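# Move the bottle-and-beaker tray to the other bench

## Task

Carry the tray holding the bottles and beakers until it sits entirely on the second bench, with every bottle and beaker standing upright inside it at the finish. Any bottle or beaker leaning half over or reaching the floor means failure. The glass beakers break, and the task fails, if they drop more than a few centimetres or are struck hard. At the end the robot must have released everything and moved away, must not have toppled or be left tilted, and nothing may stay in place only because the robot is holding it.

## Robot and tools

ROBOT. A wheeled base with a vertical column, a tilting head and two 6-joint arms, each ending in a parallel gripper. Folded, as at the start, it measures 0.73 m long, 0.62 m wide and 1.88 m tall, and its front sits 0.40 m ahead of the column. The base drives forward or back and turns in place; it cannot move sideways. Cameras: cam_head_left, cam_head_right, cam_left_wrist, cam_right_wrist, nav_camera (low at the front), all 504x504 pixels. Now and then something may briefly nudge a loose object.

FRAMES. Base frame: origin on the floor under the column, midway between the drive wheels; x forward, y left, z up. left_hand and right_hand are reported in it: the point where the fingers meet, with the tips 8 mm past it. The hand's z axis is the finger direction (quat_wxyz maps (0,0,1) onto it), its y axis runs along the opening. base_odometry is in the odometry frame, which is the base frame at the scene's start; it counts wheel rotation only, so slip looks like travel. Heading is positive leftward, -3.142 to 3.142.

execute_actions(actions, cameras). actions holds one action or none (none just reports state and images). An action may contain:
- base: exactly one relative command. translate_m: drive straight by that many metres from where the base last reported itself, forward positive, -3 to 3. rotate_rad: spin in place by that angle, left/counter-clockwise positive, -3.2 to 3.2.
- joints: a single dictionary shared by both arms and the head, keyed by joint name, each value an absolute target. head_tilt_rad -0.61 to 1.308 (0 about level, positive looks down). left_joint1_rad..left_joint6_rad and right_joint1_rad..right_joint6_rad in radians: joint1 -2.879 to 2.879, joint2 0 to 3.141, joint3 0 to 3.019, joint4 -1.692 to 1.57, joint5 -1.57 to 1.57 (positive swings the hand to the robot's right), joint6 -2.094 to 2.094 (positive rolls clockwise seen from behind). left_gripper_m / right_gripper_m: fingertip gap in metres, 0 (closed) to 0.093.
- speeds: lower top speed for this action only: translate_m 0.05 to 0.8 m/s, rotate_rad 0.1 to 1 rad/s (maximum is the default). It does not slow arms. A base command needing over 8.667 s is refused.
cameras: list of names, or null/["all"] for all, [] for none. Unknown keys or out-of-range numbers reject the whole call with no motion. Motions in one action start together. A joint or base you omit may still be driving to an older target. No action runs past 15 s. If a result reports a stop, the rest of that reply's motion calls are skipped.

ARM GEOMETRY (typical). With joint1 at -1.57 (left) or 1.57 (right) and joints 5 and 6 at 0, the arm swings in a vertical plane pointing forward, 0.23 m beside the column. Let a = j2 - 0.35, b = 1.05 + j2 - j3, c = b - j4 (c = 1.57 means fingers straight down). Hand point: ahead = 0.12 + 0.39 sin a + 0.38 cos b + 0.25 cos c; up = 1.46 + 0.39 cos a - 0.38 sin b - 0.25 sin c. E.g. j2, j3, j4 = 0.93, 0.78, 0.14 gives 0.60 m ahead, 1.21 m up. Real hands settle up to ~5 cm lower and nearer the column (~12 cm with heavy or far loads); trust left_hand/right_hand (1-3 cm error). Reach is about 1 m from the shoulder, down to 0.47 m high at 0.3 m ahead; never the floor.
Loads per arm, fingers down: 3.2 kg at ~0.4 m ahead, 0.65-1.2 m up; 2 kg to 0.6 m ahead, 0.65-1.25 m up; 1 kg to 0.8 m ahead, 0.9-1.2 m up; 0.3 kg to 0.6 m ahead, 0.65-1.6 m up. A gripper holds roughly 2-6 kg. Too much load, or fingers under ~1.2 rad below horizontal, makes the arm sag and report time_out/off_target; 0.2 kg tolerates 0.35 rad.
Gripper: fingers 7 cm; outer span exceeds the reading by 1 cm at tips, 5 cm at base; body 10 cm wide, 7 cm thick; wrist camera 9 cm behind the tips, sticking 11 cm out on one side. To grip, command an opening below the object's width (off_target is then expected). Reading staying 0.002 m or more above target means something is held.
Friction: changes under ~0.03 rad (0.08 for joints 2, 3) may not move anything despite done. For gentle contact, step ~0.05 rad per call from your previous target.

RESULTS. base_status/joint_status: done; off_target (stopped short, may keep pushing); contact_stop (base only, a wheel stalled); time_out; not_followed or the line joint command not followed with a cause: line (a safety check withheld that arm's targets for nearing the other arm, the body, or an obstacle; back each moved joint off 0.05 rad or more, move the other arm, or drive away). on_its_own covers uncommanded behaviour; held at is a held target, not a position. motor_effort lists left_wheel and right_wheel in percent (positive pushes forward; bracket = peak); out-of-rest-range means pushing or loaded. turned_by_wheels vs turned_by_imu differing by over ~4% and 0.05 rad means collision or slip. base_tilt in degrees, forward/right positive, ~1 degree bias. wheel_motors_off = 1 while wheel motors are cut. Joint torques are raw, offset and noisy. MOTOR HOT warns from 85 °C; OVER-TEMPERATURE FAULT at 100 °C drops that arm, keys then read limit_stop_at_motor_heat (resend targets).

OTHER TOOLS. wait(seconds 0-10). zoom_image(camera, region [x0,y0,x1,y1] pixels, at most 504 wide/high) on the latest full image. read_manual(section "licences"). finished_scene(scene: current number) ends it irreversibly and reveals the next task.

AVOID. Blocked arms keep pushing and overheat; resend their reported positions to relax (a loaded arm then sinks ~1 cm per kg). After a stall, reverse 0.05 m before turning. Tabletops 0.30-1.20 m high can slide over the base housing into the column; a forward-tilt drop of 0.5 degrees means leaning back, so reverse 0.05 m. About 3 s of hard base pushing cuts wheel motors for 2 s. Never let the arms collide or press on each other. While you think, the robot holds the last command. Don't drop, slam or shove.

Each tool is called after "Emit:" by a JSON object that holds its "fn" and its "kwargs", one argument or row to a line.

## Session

Emit:
{"fn": "execute_actions", "kwargs": {
  "actions": []
}}

Scene clock: 0.00 s.
Joint torques (N m, as the arm reports them, + toward a larger angle): no reading
base_odometry: x=+0.000 y=+0.000 heading=+0.000 (m, m, rad; odometry frame)
turned_by_wheels: +0.000 (rad since the last result)
turned_by_imu: +0.000 (rad since the last result)
base_tilt: forward=+0.1 right=+0.2 (deg)
base_status: not commanded
joint_positions: head_tilt_rad=+0.879 left_joint1_rad=-1.550 left_joint2_rad=+0.867 left_joint3_rad=+0.388 left_joint4_rad=-0.946 left_joint5_rad=-0.016 left_joint6_rad=+0.063 left_gripper_m=+0.095 right_joint1_rad=+1.567 right_joint2_rad=+0.886 right_joint3_rad=+0.385 right_joint4_rad=-0.984 right_joint5_rad=-0.025 right_joint6_rad=-0.055 right_gripper_m=+0.095
joint_status: not commanded
wheel_motors_off: 0
motor_effort: left_wheel=+4 right_wheel=+3 (%)
left_hand: x=+0.1396 y=+0.2316 z=+1.2561 quat_wxyz=(+0.436, -0.023, -0.900, +0.000) (m; base frame)
right_hand: x=+0.1286 y=-0.2218 z=+1.2639 quat_wxyz=(+0.462, +0.017, -0.886, -0.023) (m; base frame)
pictures: cam_head_left, cam_head_right, cam_left_wrist, cam_right_wrist, nav_camera
Images, in order (width x height): cam_head_left 504x504, cam_head_right 504x504, cam_left_wrist 504x504, cam_right_wrist 504x504, nav_camera 504x504.

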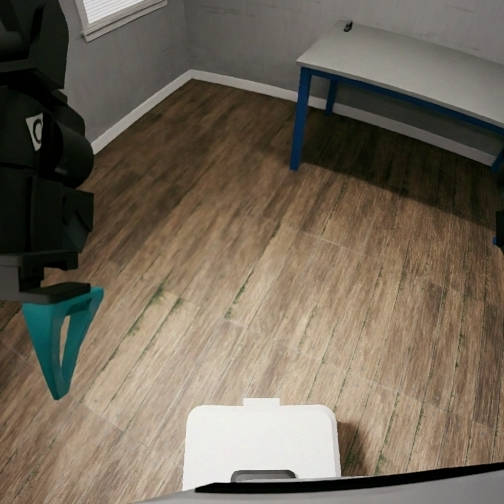

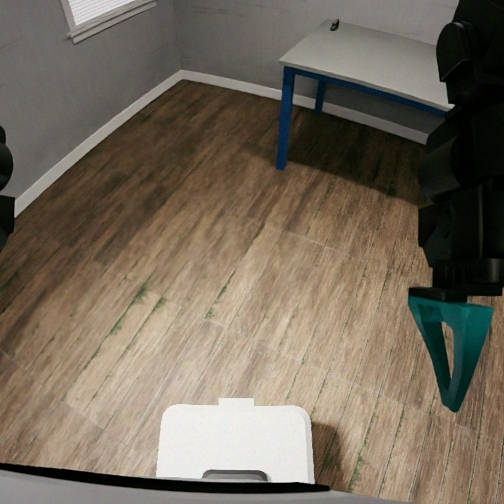

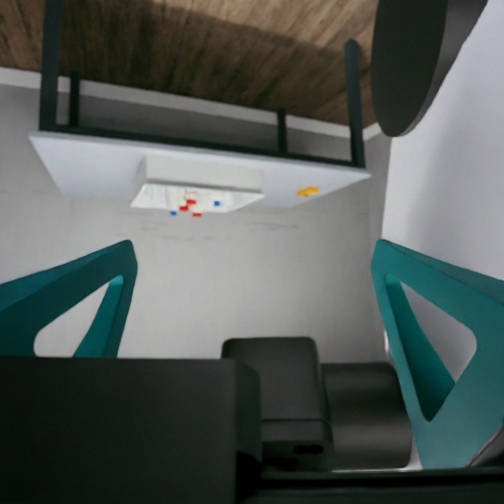

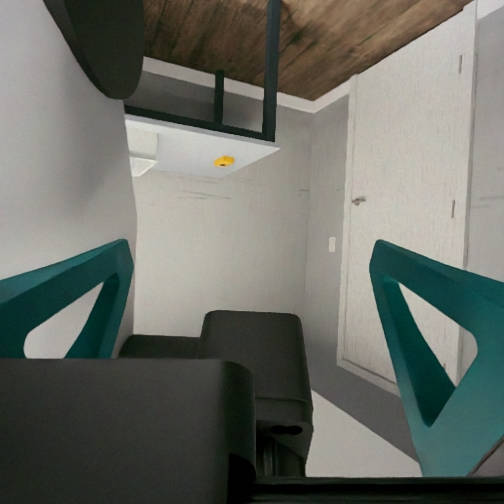

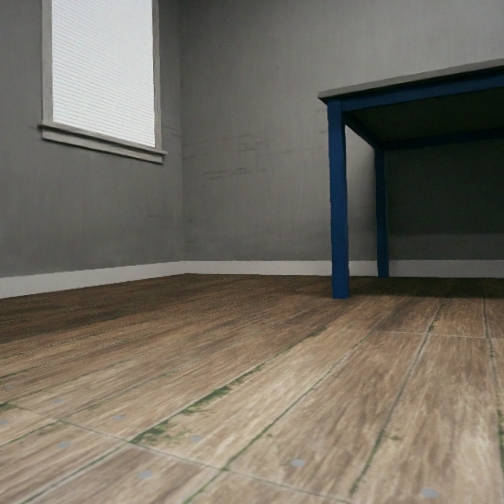

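Emit:
{"fn": "execute_actions", "kwargs": {
  "actions": [
    {"base":{"rotate_rad":2.85},"joints":{"head_tilt_rad":0.65,"left_joint1_rad":-1.48,"left_joint2_rad":1.1,"left_joint3_rad":0.78,"left_joint4_rad":-0.17,"left_joint5_rad":0.05,"left_joint6_rad":0.045,"right_joint1_rad":1.49,"right_joint2_rad":1.1,"right_joint3_rad":0.78,"right_joint4_rad":-0.17,"right_joint5_rad":-0.11,"right_joint6_rad":-0.045,"left_gripper_m":0.06,"right_gripper_m":0.06}}
  ],
  "cameras": ["cam_head_left","cam_head_right","nav_camera"]
}}

Scene clock: 23.80 s.
Joint torques (N m, as the arm reports them, + toward a larger angle): left_arm=[  1.37 -16.48   1.49   1.09   0.07  -0.03] | right_arm=[ -0.93 -13.86   1.67   0.74  -0.16   0.1 ]
base_odometry: x=+0.000 y=+0.000 heading=+2.848 (m, m, rad; odometry frame)
turned_by_wheels: +2.848 (rad since the last result)
turned_by_imu: +2.818 (rad since the last result)
base_tilt: forward=+0.0 right=+0.1 (deg)
base_status: done
joint_positions: head_tilt_rad=+0.667 left_joint1_rad=-1.482 left_joint2_rad=+1.104 left_joint3_rad=+0.786 left_joint4_rad=-0.180 left_joint5_rad=+0.047 left_joint6_rad=+0.053 left_gripper_m=+0.060 right_joint1_rad=+1.487 right_joint2_rad=+1.107 right_joint3_rad=+0.791 right_joint4_rad=-0.180 right_joint5_rad=-0.108 right_joint6_rad=-0.052 right_gripper_m=+0.060
joint_status: all done
wheel_motors_off: 0
motor_effort: left_wheel=-11(60) right_wheel=+8(86) (%)
left_hand: x=+0.4720 y=+0.2600 z=+1.1172 quat_wxyz=(-0.013, -0.005, -1.000, -0.016) (m; base frame)
right_hand: x=+0.4746 y=-0.2482 z=+1.1165 quat_wxyz=(-0.015, +0.006, -1.000, -0.017) (m; base frame)
pictures: cam_head_left, cam_head_right, nav_camera
Images, in order (width x height): cam_head_left 504x504, cam_head_right 504x504, nav_camera 504x504.

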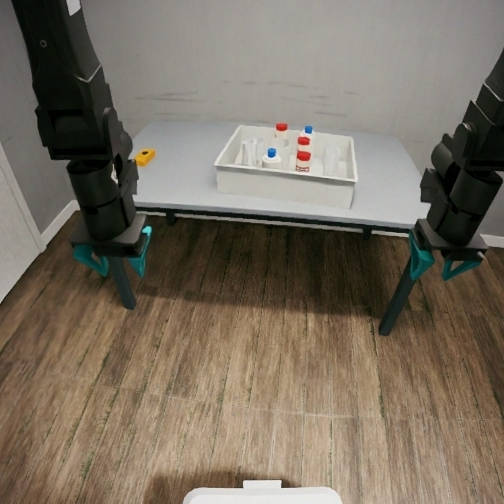

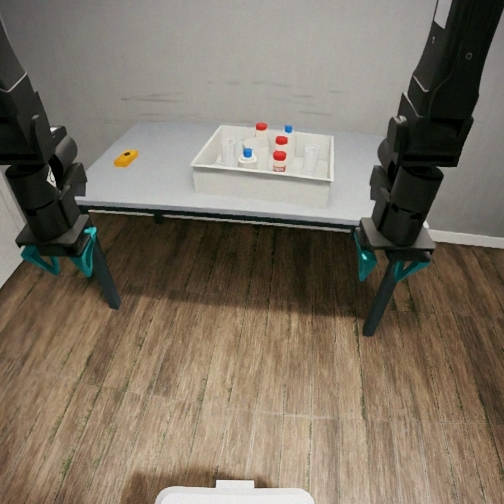

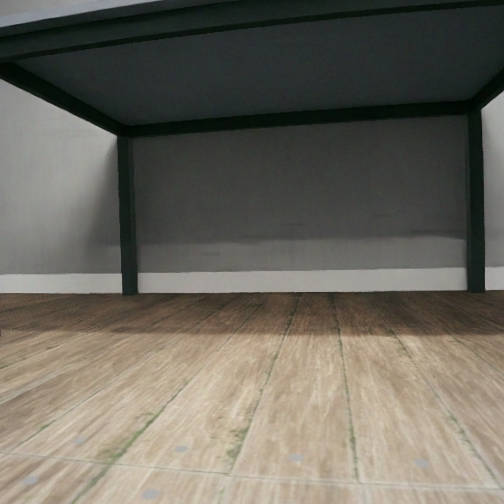

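Emit:
{"fn": "execute_actions", "kwargs": {
  "actions": [
    {"base":{"rotate_rad":0.2}}
  ],
  "cameras": []
}}

Emit:
{"fn": "execute_actions", "kwargs": {
  "actions": [
    {"base":{"translate_m":0.51},"joints":{"head_tilt_rad":0.95}}
  ],
  "cameras": []
}}

Emit:
{"fn": "execute_actions", "kwargs": {
  "actions": [
    {"base":{"rotate_rad":-0.45}}
  ],
  "cameras": ["cam_head_left","cam_head_right"]
}}

Scene clock: 37.43 s.
Joint torques (N m, as the arm reports them, + toward a larger angle): left_arm=[  1.22 -16.64   1.44   1.11   0.05  -0.05] | right_arm=[ -1.36 -14.09   1.81   0.75  -0.15   0.1 ]
base_odometry: x=+0.000 y=+0.000 heading=+3.046 (m, m, rad; odometry frame)
turned_by_wheels: +0.198 (rad since the last result)
turned_by_imu: +0.197 (rad since the last result)
base_tilt: forward=+0.1 right=+0.2 (deg)
base_status: done
joint_positions: head_tilt_rad=+0.667 left_joint1_rad=-1.482 left_joint2_rad=+1.104 left_joint3_rad=+0.786 left_joint4_rad=-0.180 left_joint5_rad=+0.047 left_joint6_rad=+0.053 left_gripper_m=+0.060 right_joint1_rad=+1.487 right_joint2_rad=+1.107 right_joint3_rad=+0.791 right_joint4_rad=-0.180 right_joint5_rad=-0.108 right_joint6_rad=-0.052 right_gripper_m=+0.060
joint_status: not commanded
wheel_motors_off: 0
motor_effort: left_wheel=-11(40) right_wheel=+7(36) (%)
left_hand: x=+0.4720 y=+0.2600 z=+1.1172 quat_wxyz=(-0.013, -0.005, -1.000, -0.016) (m; base frame)
right_hand: x=+0.4746 y=-0.2482 z=+1.1165 quat_wxyz=(-0.015, +0.006, -1.000, -0.017) (m; base frame)
pictures: none
No camera images: the call's "cameras" was empty. Leave "cameras" out to get every camera's image.

Scene clock: 39.80 s.
Joint torques (N m, as the arm reports them, + toward a larger angle): left_arm=[  1.28 -16.41   1.69   1.2    0.06  -0.04] | right_arm=[ -0.95 -14.1    2.13   0.52  -0.15   0.1 ]
base_odometry: x=-0.508 y=+0.048 heading=+3.047 (m, m, rad; odometry frame)
turned_by_wheels: +0.001 (rad since the last result)
turned_by_imu: +0.000 (rad since the last result)
base_tilt: forward=+0.1 right=+0.1 (deg)
base_status: done
joint_positions: head_tilt_rad=+0.951 left_joint1_rad=-1.482 left_joint2_rad=+1.103 left_joint3_rad=+0.783 left_joint4_rad=-0.180 left_joint5_rad=+0.047 left_joint6_rad=+0.053 left_gripper_m=+0.060 right_joint1_rad=+1.487 right_joint2_rad=+1.107 right_joint3_rad=+0.786 right_joint4_rad=-0.177 right_joint5_rad=-0.108 right_joint6_rad=-0.052 right_gripper_m=+0.060
joint_status: all done
wheel_motors_off: 0
motor_effort: left_wheel=-1(99) right_wheel=+0(79) (%)
left_hand: x=+0.4704 y=+0.2600 z=+1.1172 quat_wxyz=(-0.012, -0.005, -1.000, -0.015) (m; base frame)
right_hand: x=+0.4718 y=-0.2481 z=+1.1160 quat_wxyz=(-0.014, +0.006, -1.000, -0.017) (m; base frame)
pictures: none
No camera images: the call's "cameras" was empty. Leave "cameras" out to get every camera's image.

Scene clock: 42.03 s.
Joint torques (N m, as the arm reports them, + toward a larger angle): left_arm=[  1.44 -16.46   1.71   1.06   0.06  -0.03] | right_arm=[ -1.03 -14.28   2.19   0.66  -0.14   0.1 ]
base_odometry: x=-0.508 y=+0.048 heading=+2.599 (m, m, rad; odometry frame)
turned_by_wheels: -0.448 (rad since the last result)
turned_by_imu: -0.440 (rad since the last result)
base_tilt: forward=+0.3 right=+0.2 (deg)
base_status: done
joint_positions: head_tilt_rad=+0.951 left_joint1_rad=-1.481 left_joint2_rad=+1.103 left_joint3_rad=+0.783 left_joint4_rad=-0.180 left_joint5_rad=+0.047 left_joint6_rad=+0.053 left_gripper_m=+0.060 right_joint1_rad=+1.487 right_joint2_rad=+1.107 right_joint3_rad=+0.786 right_joint4_rad=-0.177 right_joint5_rad=-0.108 right_joint6_rad=-0.052 right_gripper_m=+0.060
joint_status: not commanded
wheel_motors_off: 0
motor_effort: left_wheel=+5(72) right_wheel=-5(87) (%)
left_hand: x=+0.4703 y=+0.2602 z=+1.1172 quat_wxyz=(-0.012, -0.005, -1.000, -0.016) (m; base frame)
right_hand: x=+0.4718 y=-0.2479 z=+1.1160 quat_wxyz=(-0.014, +0.006, -1.000, -0.017) (m; base frame)
pictures: cam_head_left, cam_head_right
Images, in order (width x height): cam_head_left 504x504, cam_head_right 504x504.

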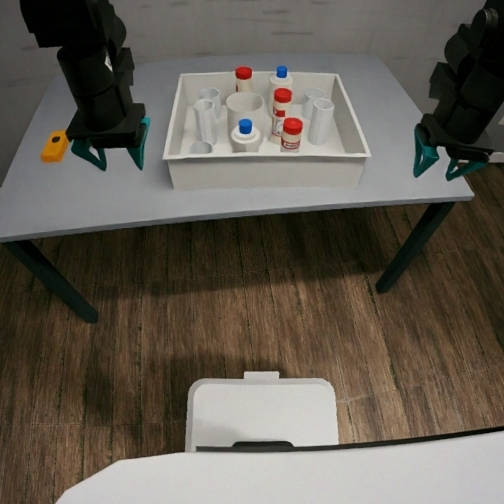

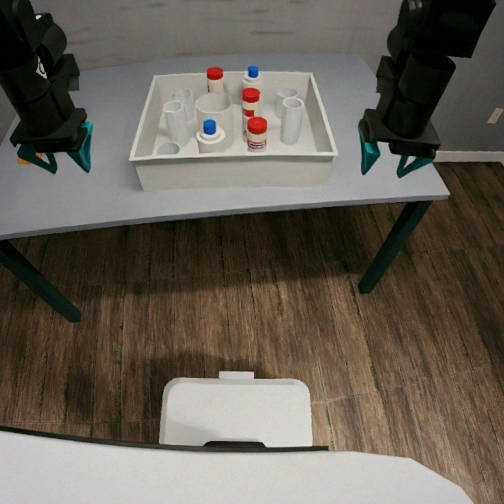

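Emit:
{"fn": "execute_actions", "kwargs": {
  "actions": [
    {"base":{"rotate_rad":0.03}}
  ],
  "cameras": []
}}

Emit:
{"fn": "execute_actions", "kwargs": {
  "actions": [
    {"base":{"translate_m":0.45},"joints":{"head_tilt_rad":1.15},"speeds":{"translate_m":0.3}}
  ],
  "cameras": []
}}

Emit:
{"fn": "execute_actions", "kwargs": {
  "actions": [
    {"joints":{"left_joint2_rad":1.47,"left_joint3_rad":1.0,"left_joint4_rad":-0.05,"right_joint2_rad":1.47,"right_joint3_rad":1.0,"right_joint4_rad":-0.05}}
  ],
  "cameras": ["cam_head_left","cam_left_wrist","cam_right_wrist"]
}}

Scene clock: 52.00 s.
Joint torques (N m, as the arm reports them, + toward a larger angle): left_arm=[  1.08 -16.9    1.66   1.     0.07  -0.04] | right_arm=[ -1.01 -14.51   2.04   0.52  -0.14   0.1 ]
base_odometry: x=-0.508 y=+0.048 heading=+2.629 (m, m, rad; odometry frame)
turned_by_wheels: +0.029 (rad since the last result)
turned_by_imu: +0.029 (rad since the last result)
base_tilt: forward=+0.0 right=+0.1 (deg)
base_status: done
joint_positions: head_tilt_rad=+0.951 left_joint1_rad=-1.481 left_joint2_rad=+1.103 left_joint3_rad=+0.783 left_joint4_rad=-0.180 left_joint5_rad=+0.048 left_joint6_rad=+0.053 left_gripper_m=+0.060 right_joint1_rad=+1.488 right_joint2_rad=+1.107 right_joint3_rad=+0.786 right_joint4_rad=-0.177 right_joint5_rad=-0.108 right_joint6_rad=-0.052 right_gripper_m=+0.060
joint_status: not commanded
wheel_motors_off: 0
motor_effort: left_wheel=+2(14) right_wheel=+3(26) (%)
left_hand: x=+0.4703 y=+0.2601 z=+1.1172 quat_wxyz=(-0.012, -0.005, -1.000, -0.015) (m; base frame)
right_hand: x=+0.4718 y=-0.2477 z=+1.1160 quat_wxyz=(-0.014, +0.006, -1.000, -0.018) (m; base frame)
pictures: none
No camera images: the call's "cameras" was empty. Leave "cameras" out to get every camera's image.

Scene clock: 54.60 s.
Joint torques (N m, as the arm reports them, + toward a larger angle): left_arm=[  0.97 -16.3    1.99   1.07   0.06  -0.03] | right_arm=[ -1.01 -14.13   2.19   0.57  -0.14   0.1 ]
base_odometry: x=-0.900 y=+0.269 heading=+2.626 (m, m, rad; odometry frame)
turned_by_wheels: -0.002 (rad since the last result)
turned_by_imu: -0.003 (rad since the last result)
base_tilt: forward=+0.1 right=+0.2 (deg)
base_status: done
joint_positions: head_tilt_rad=+1.149 left_joint1_rad=-1.481 left_joint2_rad=+1.103 left_joint3_rad=+0.780 left_joint4_rad=-0.180 left_joint5_rad=+0.048 left_joint6_rad=+0.053 left_gripper_m=+0.060 right_joint1_rad=+1.488 right_joint2_rad=+1.107 right_joint3_rad=+0.783 right_joint4_rad=-0.177 right_joint5_rad=-0.108 right_joint6_rad=-0.052 right_gripper_m=+0.060
joint_status: all done
wheel_motors_off: 0
motor_effort: left_wheel=-4(73) right_wheel=+1(98) (%)
left_hand: x=+0.4687 y=+0.2600 z=+1.1170 quat_wxyz=(-0.010, -0.005, -1.000, -0.015) (m; base frame)
right_hand: x=+0.4702 y=-0.2477 z=+1.1158 quat_wxyz=(-0.013, +0.006, -1.000, -0.018) (m; base frame)
pictures: none
No camera images: the call's "cameras" was empty. Leave "cameras" out to get every camera's image.

Scene clock: 55.80 s.
Joint torques (N m, as the arm reports them, + toward a larger angle): left_arm=[  1.5  -19.63   1.     0.76   0.06  -0.04] | right_arm=[ -1.16 -16.65   1.1    0.35  -0.14   0.1 ]
base_odometry: x=-0.900 y=+0.269 heading=+2.626 (m, m, rad; odometry frame)
turned_by_wheels: +0.000 (rad since the last result)
turned_by_imu: +0.000 (rad since the last result)
base_tilt: forward=+0.2 right=+0.1 (deg)
base_status: not commanded
joint_positions: head_tilt_rad=+1.149 left_joint1_rad=-1.481 left_joint2_rad=+1.485 left_joint3_rad=+0.995 left_joint4_rad=-0.053 left_joint5_rad=+0.048 left_joint6_rad=+0.053 left_gripper_m=+0.060 right_joint1_rad=+1.488 right_joint2_rad=+1.483 right_joint3_rad=+0.998 right_joint4_rad=-0.052 right_joint5_rad=-0.108 right_joint6_rad=-0.052 right_gripper_m=+0.060
joint_status: all done
wheel_motors_off: 0
motor_effort: left_wheel=-4(7) right_wheel=+2(5) (%)
left_hand: x=+0.4805 y=+0.2703 z=+0.9913 quat_wxyz=(+0.009, -0.004, -1.000, -0.014) (m; base frame)
right_hand: x=+0.4842 y=-0.2572 z=+0.9921 quat_wxyz=(+0.005, +0.005, -1.000, -0.018) (m; base frame)
pictures: cam_head_left, cam_left_wrist, cam_right_wrist
Images, in order (width x height): cam_head_left 504x504, cam_left_wrist 504x504, cam_right_wrist 504x504.

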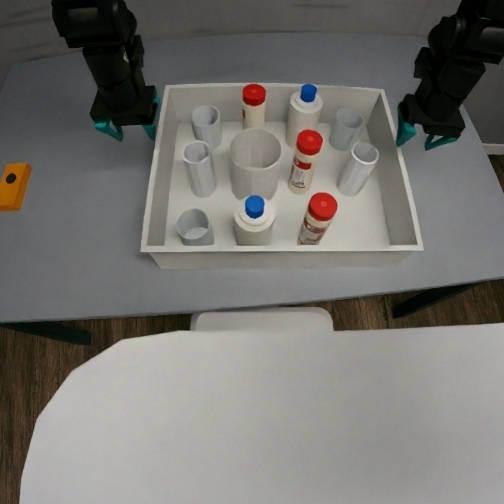

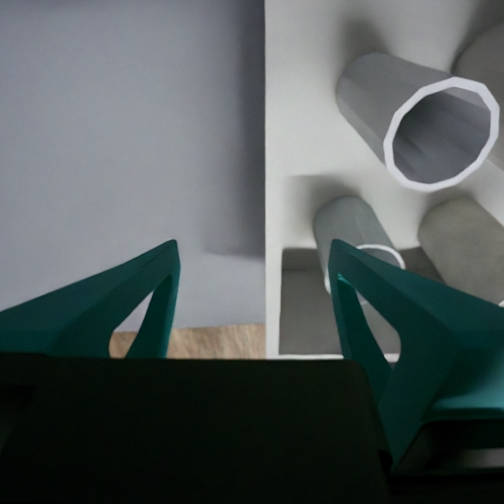

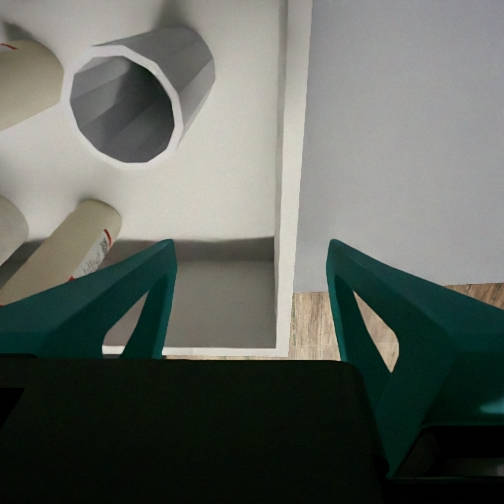

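Emit:
{"fn": "execute_actions", "kwargs": {
  "actions": [
    {"joints":{"left_joint1_rad":-1.515,"left_joint5_rad":0.02,"left_joint6_rad":0.02,"right_joint1_rad":1.465,"right_joint5_rad":-0.135,"left_joint2_rad":1.66,"left_joint3_rad":1.135,"left_joint4_rad":0.015,"right_joint2_rad":1.66,"right_joint3_rad":1.135,"right_joint4_rad":0.015,"left_gripper_m":0.045,"right_gripper_m":0.045}}
  ],
  "cameras": ["cam_head_left","cam_left_wrist","cam_right_wrist"]
}}

Scene clock: 69.20 s.
Joint torques (N m, as the arm reports them, + toward a larger angle): left_arm=[  1.13 -19.53   0.46   0.9   -0.16  -0.05] | right_arm=[ -2.26 -15.88   0.63   0.29  -0.16   0.11]
base_odometry: x=-0.900 y=+0.269 heading=+2.626 (m, m, rad; odometry frame)
turned_by_wheels: +0.000 (rad since the last result)
turned_by_imu: +0.000 (rad since the last result)
base_tilt: forward=+0.2 right=+0.2 (deg)
base_status: not commanded
joint_positions: head_tilt_rad=+1.149 left_joint1_rad=-1.514 left_joint2_rad=+1.667 left_joint3_rad=+1.133 left_joint4_rad=+0.010 left_joint5_rad=+0.022 left_joint6_rad=+0.031 left_gripper_m=+0.045 right_joint1_rad=+1.471 right_joint2_rad=+1.660 right_joint3_rad=+1.135 right_joint4_rad=+0.011 right_joint5_rad=-0.133 right_joint6_rad=-0.052 right_gripper_m=+0.045
joint_status: all done
wheel_motors_off: 0
motor_effort: left_wheel=-6(8) right_wheel=+4(4) (%)
left_hand: x=+0.4921 y=+0.2586 z=+0.9244 quat_wxyz=(+0.000, -0.001, -1.000, -0.013) (m; base frame)
right_hand: x=+0.4973 y=-0.2693 z=+0.9286 quat_wxyz=(-0.007, +0.002, -1.000, -0.023) (m; base frame)
pictures: cam_head_left, cam_left_wrist, cam_right_wrist
Images, in order (width x height): cam_head_left 504x504, cam_left_wrist 504x504, cam_right_wrist 504x504.

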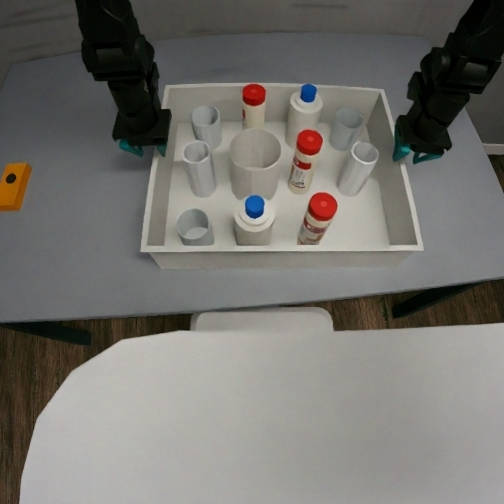

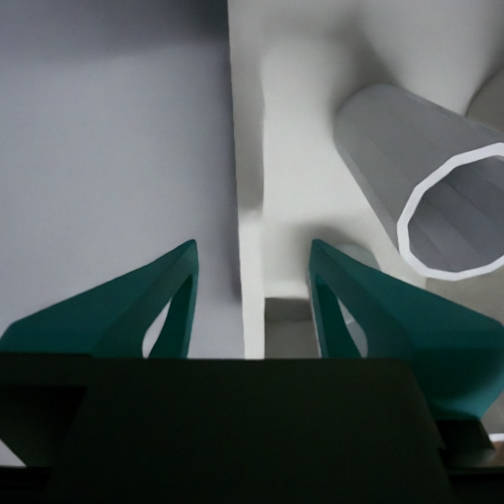

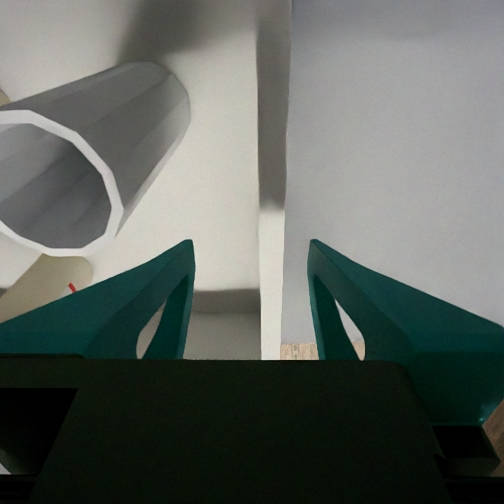

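The right hand drifts outward as it descends; good.

Emit:
{"fn": "execute_actions", "kwargs": {
  "actions": [
    {"joints":{"right_joint1_rad":1.472,"left_joint2_rad":1.855,"left_joint3_rad":1.31,"left_joint4_rad":0.05,"right_joint2_rad":1.865,"right_joint3_rad":1.315,"right_joint4_rad":0.05}}
  ],
  "cameras": ["cam_head_left","cam_left_wrist","cam_right_wrist"]
}}

Scene clock: 86.50 s.
Joint torques (N m, as the arm reports them, + toward a larger angle): left_arm=[  1.02 -20.03   0.33   0.97  -0.17  -0.05] | right_arm=[ -2.45 -16.62   0.37   0.84  -0.16   0.1 ]
base_odometry: x=-0.900 y=+0.269 heading=+2.626 (m, m, rad; odometry frame)
turned_by_wheels: +0.000 (rad since the last result)
turned_by_imu: +0.000 (rad since the last result)
base_tilt: forward=+0.1 right=+0.2 (deg)
base_status: not commanded
joint_positions: head_tilt_rad=+1.149 left_joint1_rad=-1.514 left_joint2_rad=+1.862 left_joint3_rad=+1.307 left_joint4_rad=+0.042 left_joint5_rad=+0.022 left_joint6_rad=+0.031 left_gripper_m=+0.045 right_joint1_rad=+1.471 right_joint2_rad=+1.868 right_joint3_rad=+1.314 right_joint4_rad=+0.043 right_joint5_rad=-0.133 right_joint6_rad=-0.052 right_gripper_m=+0.045
joint_status: all done
wheel_motors_off: 0
motor_effort: left_wheel=-5(6) right_wheel=+4(5) (%)
left_hand: x=+0.4983 y=+0.2625 z=+0.8506 quat_wxyz=(-0.005, -0.001, -1.000, -0.014) (m; base frame)
right_hand: x=+0.4991 y=-0.2762 z=+0.8501 quat_wxyz=(-0.009, +0.002, -1.000, -0.023) (m; base frame)
pictures: cam_head_left, cam_left_wrist, cam_right_wrist
Images, in order (width x height): cam_head_left 504x504, cam_left_wrist 504x504, cam_right_wrist 504x504.

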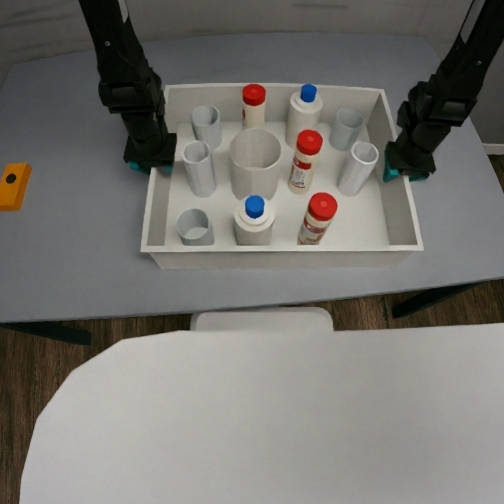

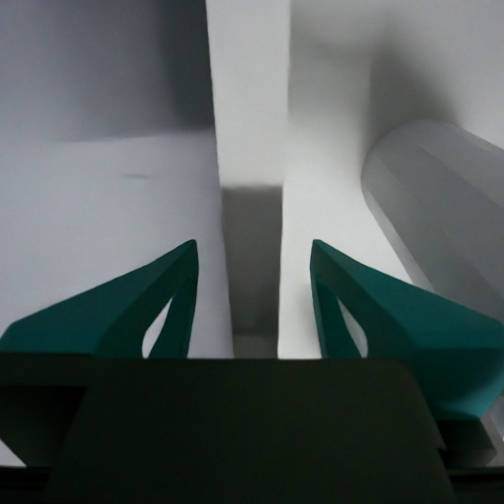

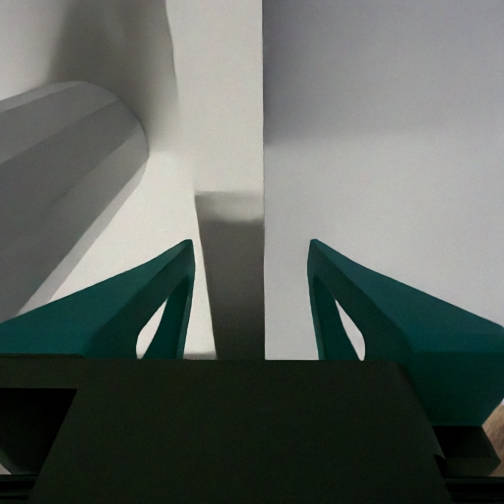

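Emit:
{"fn": "execute_actions", "kwargs": {
  "actions": [
    {"joints":{"left_gripper_m":0,"right_gripper_m":0,"right_joint5_rad":-0.155,"left_joint5_rad":0.04}}
  ],
  "cameras": []
}}

Emit:
{"fn": "execute_actions", "kwargs": {
  "actions": [
    {"joints":{"left_joint2_rad":1.795,"left_joint3_rad":1.29,"left_joint4_rad":0.04,"right_joint2_rad":1.795,"right_joint3_rad":1.295,"right_joint4_rad":0.04}}
  ],
  "cameras": []
}}

Emit:
{"fn": "execute_actions", "kwargs": {
  "actions": [
    {"joints":{"left_joint2_rad":1.725,"left_joint3_rad":1.24,"right_joint2_rad":1.72,"right_joint3_rad":1.245}}
  ],
  "cameras": []
}}

Emit:
{"fn": "execute_actions", "kwargs": {
  "actions": [
    {"joints":{"left_joint2_rad":1.655,"left_joint3_rad":1.175,"right_joint2_rad":1.65,"right_joint3_rad":1.18}}
  ],
  "cameras": ["cam_head_left","cam_left_wrist","cam_right_wrist"]
}}

Scene clock: 101.83 s.
Joint torques (N m, as the arm reports them, + toward a larger angle): left_arm=[  0.69 -19.97   0.33   1.05  -1.21   0.06] | right_arm=[ -2.31 -16.43   0.44   0.58   0.17   0.39]
base_odometry: x=-0.900 y=+0.269 heading=+2.626 (m, m, rad; odometry frame)
turned_by_wheels: +0.000 (rad since the last result)
turned_by_imu: +0.000 (rad since the last result)
base_tilt: forward=+0.2 right=+0.2 (deg)
base_status: not commanded
joint_positions: head_tilt_rad=+1.149 left_joint1_rad=-1.508 left_joint2_rad=+1.862 left_joint3_rad=+1.308 left_joint4_rad=+0.042 left_joint5_rad=+0.066 left_joint6_rad=+0.019 left_gripper_m=+0.007 right_joint1_rad=+1.468 right_joint2_rad=+1.868 right_joint3_rad=+1.314 right_joint4_rad=+0.043 right_joint5_rad=-0.162 right_joint6_rad=-0.082 right_gripper_m=+0.006
joint_status: left_gripper_m off_target (ended at +0.007, target +0.000); right_gripper_m off_target (ended at +0.006, target +0.000); the others done
wheel_motors_off: 0
motor_effort: left_wheel=-3(3) right_wheel=+3(3) (%)
left_hand: x=+0.4989 y=+0.2593 z=+0.8507 quat_wxyz=(-0.006, +0.006, -1.000, +0.006) (m; base frame)
right_hand: x=+0.4992 y=-0.2731 z=+0.8505 quat_wxyz=(-0.010, +0.017, -0.999, -0.036) (m; base frame)
pictures: none
No camera images: the call's "cameras" was empty. Leave "cameras" out to get every camera's image.

Scene clock: 102.43 s.
Joint torques (N m, as the arm reports them, + toward a larger angle): left_arm=[  0.79 -25.01  -1.15   0.68  -1.21   0.07] | right_arm=[ -2.36 -22.07  -1.33   0.22   0.17   0.39]
base_odometry: x=-0.900 y=+0.269 heading=+2.626 (m, m, rad; odometry frame)
turned_by_wheels: +0.000 (rad since the last result)
turned_by_imu: +0.000 (rad since the last result)
base_tilt: forward=+0.2 right=+0.1 (deg)
base_status: not commanded
joint_positions: head_tilt_rad=+1.149 left_joint1_rad=-1.508 left_joint2_rad=+1.860 left_joint3_rad=+1.307 left_joint4_rad=+0.042 left_joint5_rad=+0.066 left_joint6_rad=+0.019 left_gripper_m=+0.007 right_joint1_rad=+1.468 right_joint2_rad=+1.867 right_joint3_rad=+1.314 right_joint4_rad=+0.043 right_joint5_rad=-0.162 right_joint6_rad=-0.082 right_gripper_m=+0.006
joint_status: all done
wheel_motors_off: 0
motor_effort: left_wheel=-3(6) right_wheel=+3(3) (%)
left_hand: x=+0.4994 y=+0.2592 z=+0.8512 quat_wxyz=(-0.007, +0.006, -1.000, +0.005) (m; base frame)
right_hand: x=+0.4997 y=-0.2730 z=+0.8510 quat_wxyz=(-0.010, +0.017, -0.999, -0.036) (m; base frame)
pictures: none
No camera images: the call's "cameras" was empty. Leave "cameras" out to get every camera's image.

Scene clock: 103.27 s.
Joint torques (N m, as the arm reports them, + toward a larger angle): left_arm=[  0.64 -27.43  -0.08   0.76  -1.11   0.04] | right_arm=[ -1.92 -24.13   0.08   0.23   0.16   0.39]
base_odometry: x=-0.900 y=+0.269 heading=+2.626 (m, m, rad; odometry frame)
turned_by_wheels: +0.000 (rad since the last result)
turned_by_imu: +0.000 (rad since the last result)
base_tilt: forward=+0.2 right=+0.2 (deg)
base_status: not commanded
joint_positions: head_tilt_rad=+1.149 left_joint1_rad=-1.507 left_joint2_rad=+1.819 left_joint3_rad=+1.240 left_joint4_rad=+0.037 left_joint5_rad=+0.064 left_joint6_rad=+0.022 left_gripper_m=+0.007 right_joint1_rad=+1.465 right_joint2_rad=+1.829 right_joint3_rad=+1.244 right_joint4_rad=+0.041 right_joint5_rad=-0.161 right_joint6_rad=-0.084 right_gripper_m=+0.006
joint_status: all done
wheel_motors_off: 0
motor_effort: left_wheel=-4(7) right_wheel=+4(4) (%)
left_hand: x=+0.4805 y=+0.2589 z=+0.8676 quat_wxyz=(+0.009, +0.005, -1.000, +0.004) (m; base frame)
right_hand: x=+0.4783 y=-0.2729 z=+0.8661 quat_wxyz=(+0.006, +0.014, -0.999, -0.035) (m; base frame)
pictures: none
No camera images: the call's "cameras" was empty. Leave "cameras" out to get every camera's image.

Scene clock: 104.07 s.
Joint torques (N m, as the arm reports them, + toward a larger angle): left_arm=[  0.48 -26.35  -0.3    0.84  -1.11   0.02] | right_arm=[ -1.62 -23.8    0.12   0.34   0.16   0.41]
base_odometry: x=-0.900 y=+0.269 heading=+2.626 (m, m, rad; odometry frame)
turned_by_wheels: +0.000 (rad since the last result)
turned_by_imu: +0.000 (rad since the last result)
base_tilt: forward=+0.0 right=+0.3 (deg)
base_status: not commanded
joint_positions: head_tilt_rad=+1.149 left_joint1_rad=-1.504 left_joint2_rad=+1.741 left_joint3_rad=+1.178 left_joint4_rad=+0.035 left_joint5_rad=+0.064 left_joint6_rad=+0.023 left_gripper_m=+0.007 right_joint1_rad=+1.462 right_joint2_rad=+1.750 right_joint3_rad=+1.180 right_joint4_rad=+0.040 right_joint5_rad=-0.162 right_joint6_rad=-0.085 right_gripper_m=+0.006
joint_status: all done
wheel_motors_off: 0
motor_effort: left_wheel=-4(3) right_wheel=+3(5) (%)
left_hand: x=+0.4858 y=+0.2593 z=+0.8969 quat_wxyz=(+0.002, +0.005, -1.000, +0.003) (m; base frame)
right_hand: x=+0.4837 y=-0.2724 z=+0.8959 quat_wxyz=(-0.001, +0.015, -0.999, -0.034) (m; base frame)
pictures: cam_head_left, cam_left_wrist, cam_right_wrist
Images, in order (width x height): cam_head_left 504x504, cam_left_wrist 504x504, cam_right_wrist 504x504.

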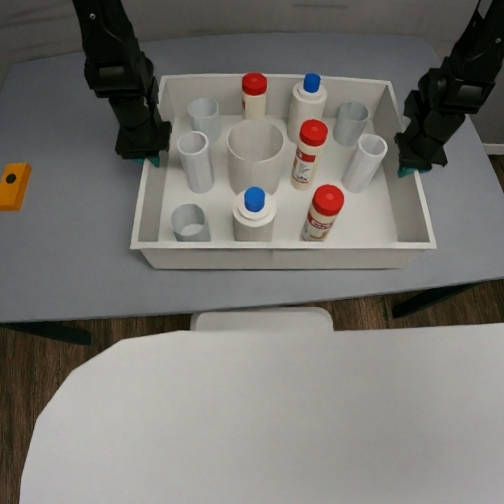

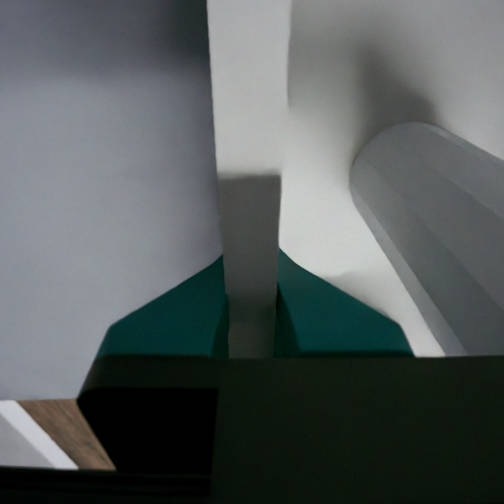

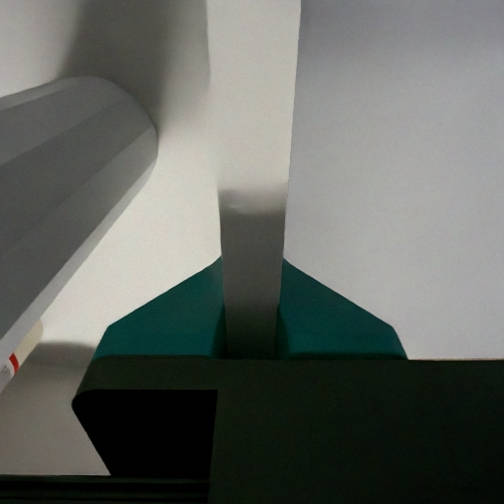

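Emit:
{"fn": "execute_actions", "kwargs": {
  "actions": [
    {"base":{"translate_m":-0.45},"speeds":{"translate_m":0.25},"joints":{"left_joint1_rad":-1.5,"right_joint1_rad":1.458,"left_joint2_rad":1.585,"left_joint3_rad":1.115,"right_joint2_rad":1.575,"right_joint3_rad":1.12}}
  ],
  "cameras": ["cam_head_left"]
}}

Emit:
{"fn": "execute_actions", "kwargs": {
  "actions": [
    {"base":{"rotate_rad":-3.09},"speeds":{"rotate_rad":0.55},"joints":{"head_tilt_rad":0.8}}
  ],
  "cameras": ["cam_head_left","nav_camera"]
}}

Scene clock: 120.70 s.
Joint torques (N m, as the arm reports them, + toward a larger angle): left_arm=[  0.91 -24.86   0.45   0.93  -1.37   0.03] | right_arm=[ -2.52 -22.25   1.04   0.44   0.28   0.44]
base_odometry: x=-0.508 y=+0.048 heading=+2.623 (m, m, rad; odometry frame)
turned_by_wheels: -0.004 (rad since the last result)
turned_by_imu: -0.003 (rad since the last result)
base_tilt: forward=+0.2 right=+0.3 (deg)
base_status: done
joint_positions: head_tilt_rad=+1.149 left_joint1_rad=-1.499 left_joint2_rad=+1.656 left_joint3_rad=+1.112 left_joint4_rad=+0.034 left_joint5_rad=+0.069 left_joint6_rad=+0.023 left_gripper_m=+0.007 right_joint1_rad=+1.458 right_joint2_rad=+1.661 right_joint3_rad=+1.113 right_joint4_rad=+0.037 right_joint5_rad=-0.165 right_joint6_rad=-0.088 right_gripper_m=+0.006
joint_status: all done
wheel_motors_off: 0
motor_effort: left_wheel=-2(78) right_wheel=+1(73) (%)
left_hand: x=+0.4906 y=+0.2602 z=+0.9290 quat_wxyz=(-0.007, +0.006, -1.000, +0.003) (m; base frame)
right_hand: x=+0.4890 y=-0.2721 z=+0.9290 quat_wxyz=(-0.010, +0.017, -0.999, -0.033) (m; base frame)
pictures: cam_head_left
Images, in order (width x height): cam_head_left 504x504.

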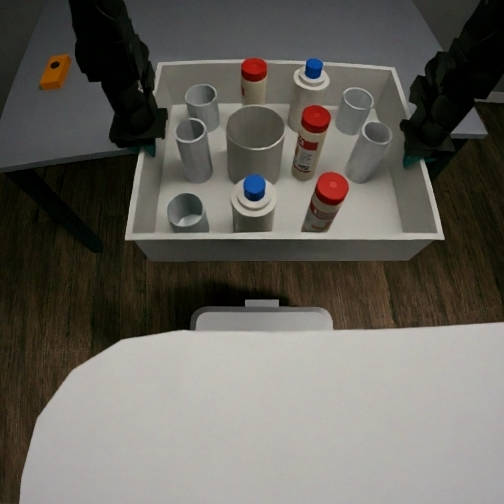

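Scene clock: 127.73 s.
Joint torques (N m, as the arm reports them, + toward a larger angle): left_arm=[  1.36 -25.1    0.36   0.97  -1.4    0.02] | right_arm=[ -2.14 -22.77   1.     0.49   0.41   0.44]
base_odometry: x=-0.508 y=+0.048 heading=-0.465 (m, m, rad; odometry frame)
turned_by_wheels: -3.088 (rad since the last result)
turned_by_imu: -3.056 (rad since the last result)
base_tilt: forward=+0.3 right=+0.3 (deg)
base_status: done
joint_positions: head_tilt_rad=+0.816 left_joint1_rad=-1.505 left_joint2_rad=+1.656 left_joint3_rad=+1.114 left_joint4_rad=+0.034 left_joint5_rad=+0.070 left_joint6_rad=+0.023 left_gripper_m=+0.007 right_joint1_rad=+1.451 right_joint2_rad=+1.661 right_joint3_rad=+1.114 right_joint4_rad=+0.037 right_joint5_rad=-0.167 right_joint6_rad=-0.087 right_gripper_m=+0.006
joint_status: all done
wheel_motors_off: 0
motor_effort: left_wheel=+9(100) right_wheel=-8(77) (%)
left_hand: x=+0.4924 y=+0.2563 z=+0.9288 quat_wxyz=(-0.009, +0.005, -1.000, +0.006) (m; base frame)
right_hand: x=+0.4896 y=-0.2760 z=+0.9293 quat_wxyz=(-0.010, +0.015, -0.999, -0.031) (m; base frame)
pictures: cam_head_left, nav_camera
Images, in order (width x height): cam_head_left 504x504, nav_camera 504x504.

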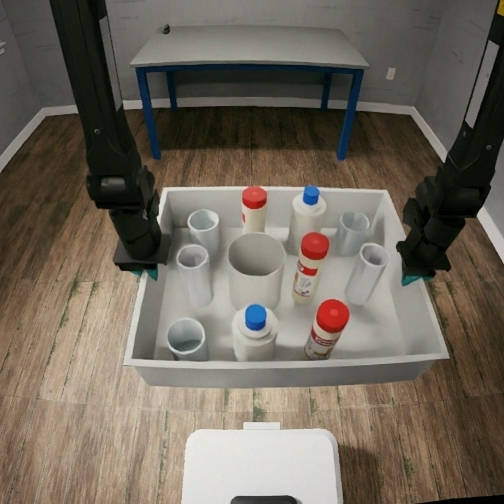

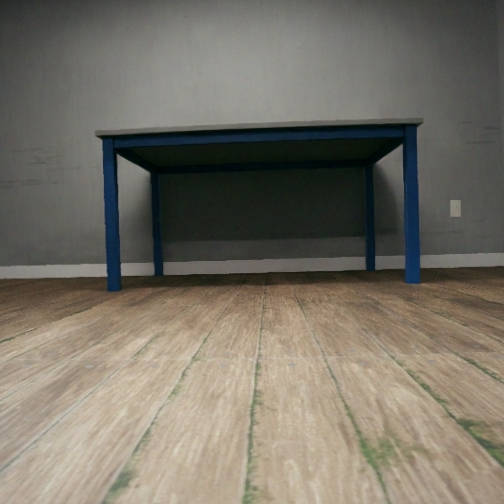

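Emit:
{"fn": "execute_actions", "kwargs": {
  "actions": [
    {"base":{"translate_m":1.97},"speeds":{"translate_m":0.32},"joints":{"head_tilt_rad":1.15}}
  ],
  "cameras": ["cam_head_left"]
}}

Scene clock: 142.17 s.
Joint torques (N m, as the arm reports them, + toward a larger angle): left_arm=[  1.62 -25.05   0.09   0.88  -1.41   0.04] | right_arm=[ -2.16 -23.38   0.41   0.5    0.4    0.45]
base_odometry: x=+1.252 y=-0.837 heading=-0.467 (m, m, rad; odometry frame)
turned_by_wheels: -0.002 (rad since the last result)
turned_by_imu: -0.006 (rad since the last result)
base_tilt: forward=+0.1 right=+0.2 (deg)
base_status: done
joint_positions: head_tilt_rad=+1.149 left_joint1_rad=-1.503 left_joint2_rad=+1.657 left_joint3_rad=+1.118 left_joint4_rad=+0.034 left_joint5_rad=+0.070 left_joint6_rad=+0.022 left_gripper_m=+0.007 right_joint1_rad=+1.454 right_joint2_rad=+1.661 right_joint3_rad=+1.121 right_joint4_rad=+0.035 right_joint5_rad=-0.167 right_joint6_rad=-0.089 right_gripper_m=+0.006
joint_status: all done
wheel_motors_off: 0
motor_effort: left_wheel=-1(85) right_wheel=+1(95) (%)
left_hand: x=+0.4939 y=+0.2577 z=+0.9284 quat_wxyz=(-0.010, +0.006, -1.000, +0.005) (m; base frame)
right_hand: x=+0.4933 y=-0.2747 z=+0.9292 quat_wxyz=(-0.013, +0.016, -0.999, -0.032) (m; base frame)
pictures: cam_head_left
Images, in order (width x height): cam_head_left 504x504.

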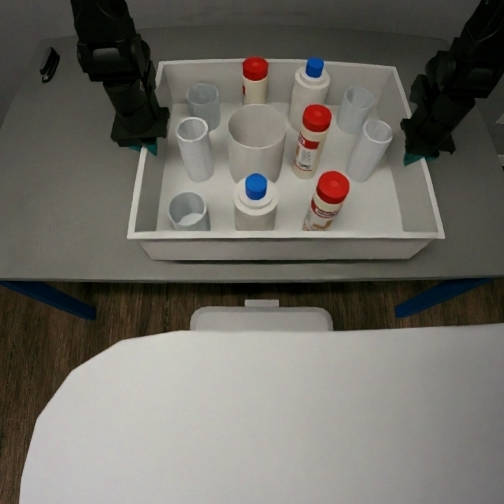

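Emit:
{"fn": "execute_actions", "kwargs": {
  "actions": [
    {"base":{"translate_m":0.07},"speeds":{"translate_m":0.1},"joints":{"left_joint2_rad":1.655,"left_joint3_rad":1.17,"right_joint2_rad":1.65,"right_joint3_rad":1.175}}
  ],
  "cameras": []
}}

Emit:
{"fn": "execute_actions", "kwargs": {
  "actions": [
    {"joints":{"left_joint1_rad":-1.51,"right_joint1_rad":1.465,"left_joint2_rad":1.715,"left_joint3_rad":1.22,"right_joint2_rad":1.71,"right_joint3_rad":1.225}}
  ],
  "cameras": []
}}

Emit:
{"fn": "execute_actions", "kwargs": {
  "actions": [
    {"joints":{"left_joint2_rad":1.765,"left_joint3_rad":1.265,"right_joint2_rad":1.76,"right_joint3_rad":1.27}}
  ],
  "cameras": []
}}

Emit:
{"fn": "execute_actions", "kwargs": {
  "actions": [
    {"joints":{"left_joint2_rad":1.81,"left_joint3_rad":1.3,"right_joint2_rad":1.805,"right_joint3_rad":1.305}}
  ],
  "cameras": []
}}

Emit:
{"fn": "execute_actions", "kwargs": {
  "actions": [
    {"joints":{"left_joint2_rad":1.86,"left_joint3_rad":1.315,"right_joint2_rad":1.86,"right_joint3_rad":1.32}}
  ],
  "cameras": ["cam_head_left"]
}}

Scene clock: 167.57 s.
Joint torques (N m, as the arm reports them, + toward a larger angle): left_arm=[  1.65 -25.19  -0.18   0.95  -1.54   0.05] | right_arm=[ -2.67 -22.09   0.12   0.37   0.3    0.45]
base_odometry: x=+1.314 y=-0.869 heading=-0.468 (m, m, rad; odometry frame)
turned_by_wheels: -0.001 (rad since the last result)
turned_by_imu: -0.001 (rad since the last result)
base_tilt: forward=+0.1 right=+0.1 (deg)
base_status: done
joint_positions: head_tilt_rad=+1.149 left_joint1_rad=-1.504 left_joint2_rad=+1.723 left_joint3_rad=+1.176 left_joint4_rad=+0.033 left_joint5_rad=+0.073 left_joint6_rad=+0.020 left_gripper_m=+0.007 right_joint1_rad=+1.457 right_joint2_rad=+1.724 right_joint3_rad=+1.177 right_joint4_rad=+0.035 right_joint5_rad=-0.165 right_joint6_rad=-0.088 right_gripper_m=+0.006
joint_status: all done
wheel_motors_off: 0
motor_effort: left_wheel=-2(47) right_wheel=+1(39) (%)
left_hand: x=+0.4947 y=+0.2579 z=+0.9038 quat_wxyz=(-0.006, +0.006, -1.000, +0.007) (m; base frame)
right_hand: x=+0.4948 y=-0.2750 z=+0.9055 quat_wxyz=(-0.010, +0.017, -0.999, -0.033) (m; base frame)
pictures: none
No camera images: the call's "cameras" was empty. Leave "cameras" out to get every camera's image.

Scene clock: 168.33 s.
Joint torques (N m, as the arm reports them, + toward a larger angle): left_arm=[  0.92 -24.76  -0.14   0.96  -1.48   0.05] | right_arm=[ -2.06 -21.77   0.35   0.53   0.24   0.44]
base_odometry: x=+1.314 y=-0.869 heading=-0.468 (m, m, rad; odometry frame)
turned_by_wheels: +0.000 (rad since the last result)
turned_by_imu: +0.000 (rad since the last result)
base_tilt: forward=+0.1 right=+0.1 (deg)
base_status: not commanded
joint_positions: head_tilt_rad=+1.149 left_joint1_rad=-1.507 left_joint2_rad=+1.778 left_joint3_rad=+1.223 left_joint4_rad=+0.033 left_joint5_rad=+0.072 left_joint6_rad=+0.020 left_gripper_m=+0.007 right_joint1_rad=+1.460 right_joint2_rad=+1.780 right_joint3_rad=+1.224 right_joint4_rad=+0.035 right_joint5_rad=-0.163 right_joint6_rad=-0.087 right_gripper_m=+0.006
joint_status: all done
wheel_motors_off: 0
motor_effort: left_wheel=+0(4) right_wheel=+3(4) (%)
left_hand: x=+0.4929 y=+0.2574 z=+0.8829 quat_wxyz=(-0.001, +0.006, -1.000, +0.008) (m; base frame)
right_hand: x=+0.4925 y=-0.2753 z=+0.8844 quat_wxyz=(-0.005, +0.016, -0.999, -0.034) (m; base frame)
pictures: none
No camera images: the call's "cameras" was empty. Leave "cameras" out to get every camera's image.

Scene clock: 169.07 s.
Joint torques (N m, as the arm reports them, + toward a larger angle): left_arm=[  1.19 -24.49  -0.1    0.94  -1.45   0.05] | right_arm=[ -2.34 -21.22   0.3    0.62   0.23   0.42]
base_odometry: x=+1.314 y=-0.869 heading=-0.468 (m, m, rad; odometry frame)
turned_by_wheels: +0.000 (rad since the last result)
turned_by_imu: +0.000 (rad since the last result)
base_tilt: forward=+0.1 right=+0.3 (deg)
base_status: not commanded
joint_positions: head_tilt_rad=+1.149 left_joint1_rad=-1.508 left_joint2_rad=+1.825 left_joint3_rad=+1.268 left_joint4_rad=+0.033 left_joint5_rad=+0.071 left_joint6_rad=+0.020 left_gripper_m=+0.007 right_joint1_rad=+1.462 right_joint2_rad=+1.828 right_joint3_rad=+1.270 right_joint4_rad=+0.035 right_joint5_rad=-0.163 right_joint6_rad=-0.086 right_gripper_m=+0.006
joint_status: all done
wheel_motors_off: 0
motor_effort: left_wheel=-3(5) right_wheel=+2(2) (%)
left_hand: x=+0.4939 y=+0.2574 z=+0.8647 quat_wxyz=(-0.001, +0.006, -1.000, +0.009) (m; base frame)
right_hand: x=+0.4936 y=-0.2758 z=+0.8662 quat_wxyz=(-0.004, +0.016, -0.999, -0.034) (m; base frame)
pictures: none
No camera images: the call's "cameras" was empty. Leave "cameras" out to get every camera's image.

Scene clock: 169.70 s.
Joint torques (N m, as the arm reports them, + toward a larger angle): left_arm=[  1.28 -23.51   0.07   0.91  -1.45   0.07] | right_arm=[ -2.6  -20.76   0.44   0.28   0.27   0.42]
base_odometry: x=+1.314 y=-0.869 heading=-0.468 (m, m, rad; odometry frame)
turned_by_wheels: +0.000 (rad since the last result)
turned_by_imu: +0.000 (rad since the last result)
base_tilt: forward=+0.1 right=+0.2 (deg)
base_status: not commanded
joint_positions: head_tilt_rad=+1.149 left_joint1_rad=-1.510 left_joint2_rad=+1.857 left_joint3_rad=+1.301 left_joint4_rad=+0.035 left_joint5_rad=+0.071 left_joint6_rad=+0.019 left_gripper_m=+0.007 right_joint1_rad=+1.463 right_joint2_rad=+1.864 right_joint3_rad=+1.304 right_joint4_rad=+0.041 right_joint5_rad=-0.164 right_joint6_rad=-0.085 right_gripper_m=+0.006
joint_status: all done
wheel_motors_off: 0
motor_effort: left_wheel=-4(4) right_wheel=+4(3) (%)
left_hand: x=+0.4956 y=+0.2570 z=+0.8524 quat_wxyz=(-0.002, +0.006, -1.000, +0.009) (m; base frame)
right_hand: x=+0.4949 y=-0.2761 z=+0.8525 quat_wxyz=(-0.006, +0.016, -0.999, -0.035) (m; base frame)
pictures: none
No camera images: the call's "cameras" was empty. Leave "cameras" out to get every camera's image.

Scene clock: 170.27 s.
Joint torques (N m, as the arm reports them, + toward a larger angle): left_arm=[  1.16 -19.52   0.77   0.89  -1.45   0.07] | right_arm=[ -2.52 -16.92   1.32   0.3    0.34   0.41]
base_odometry: x=+1.314 y=-0.869 heading=-0.468 (m, m, rad; odometry frame)
turned_by_wheels: +0.000 (rad since the last result)
turned_by_imu: +0.000 (rad since the last result)
base_tilt: forward=+0.0 right=+0.1 (deg)
base_status: not commanded
joint_positions: head_tilt_rad=+1.149 left_joint1_rad=-1.510 left_joint2_rad=+1.862 left_joint3_rad=+1.306 left_joint4_rad=+0.035 left_joint5_rad=+0.071 left_joint6_rad=+0.019 left_gripper_m=+0.007 right_joint1_rad=+1.463 right_joint2_rad=+1.869 right_joint3_rad=+1.309 right_joint4_rad=+0.042 right_joint5_rad=-0.166 right_joint6_rad=-0.085 right_gripper_m=+0.006
joint_status: all done
wheel_motors_off: 0
motor_effort: left_wheel=-2(4) right_wheel=+4(4) (%)
left_hand: x=+0.4960 y=+0.2571 z=+0.8505 quat_wxyz=(-0.002, +0.006, -1.000, +0.009) (m; base frame)
right_hand: x=+0.4949 y=-0.2760 z=+0.8505 quat_wxyz=(-0.006, +0.016, -0.999, -0.036) (m; base frame)
pictures: cam_head_left
Images, in order (width x height): cam_head_left 504x504.

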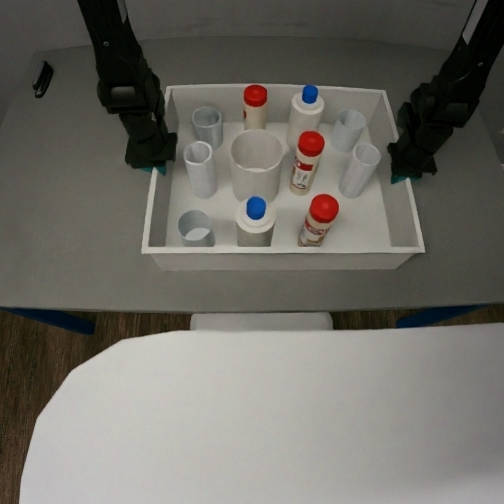

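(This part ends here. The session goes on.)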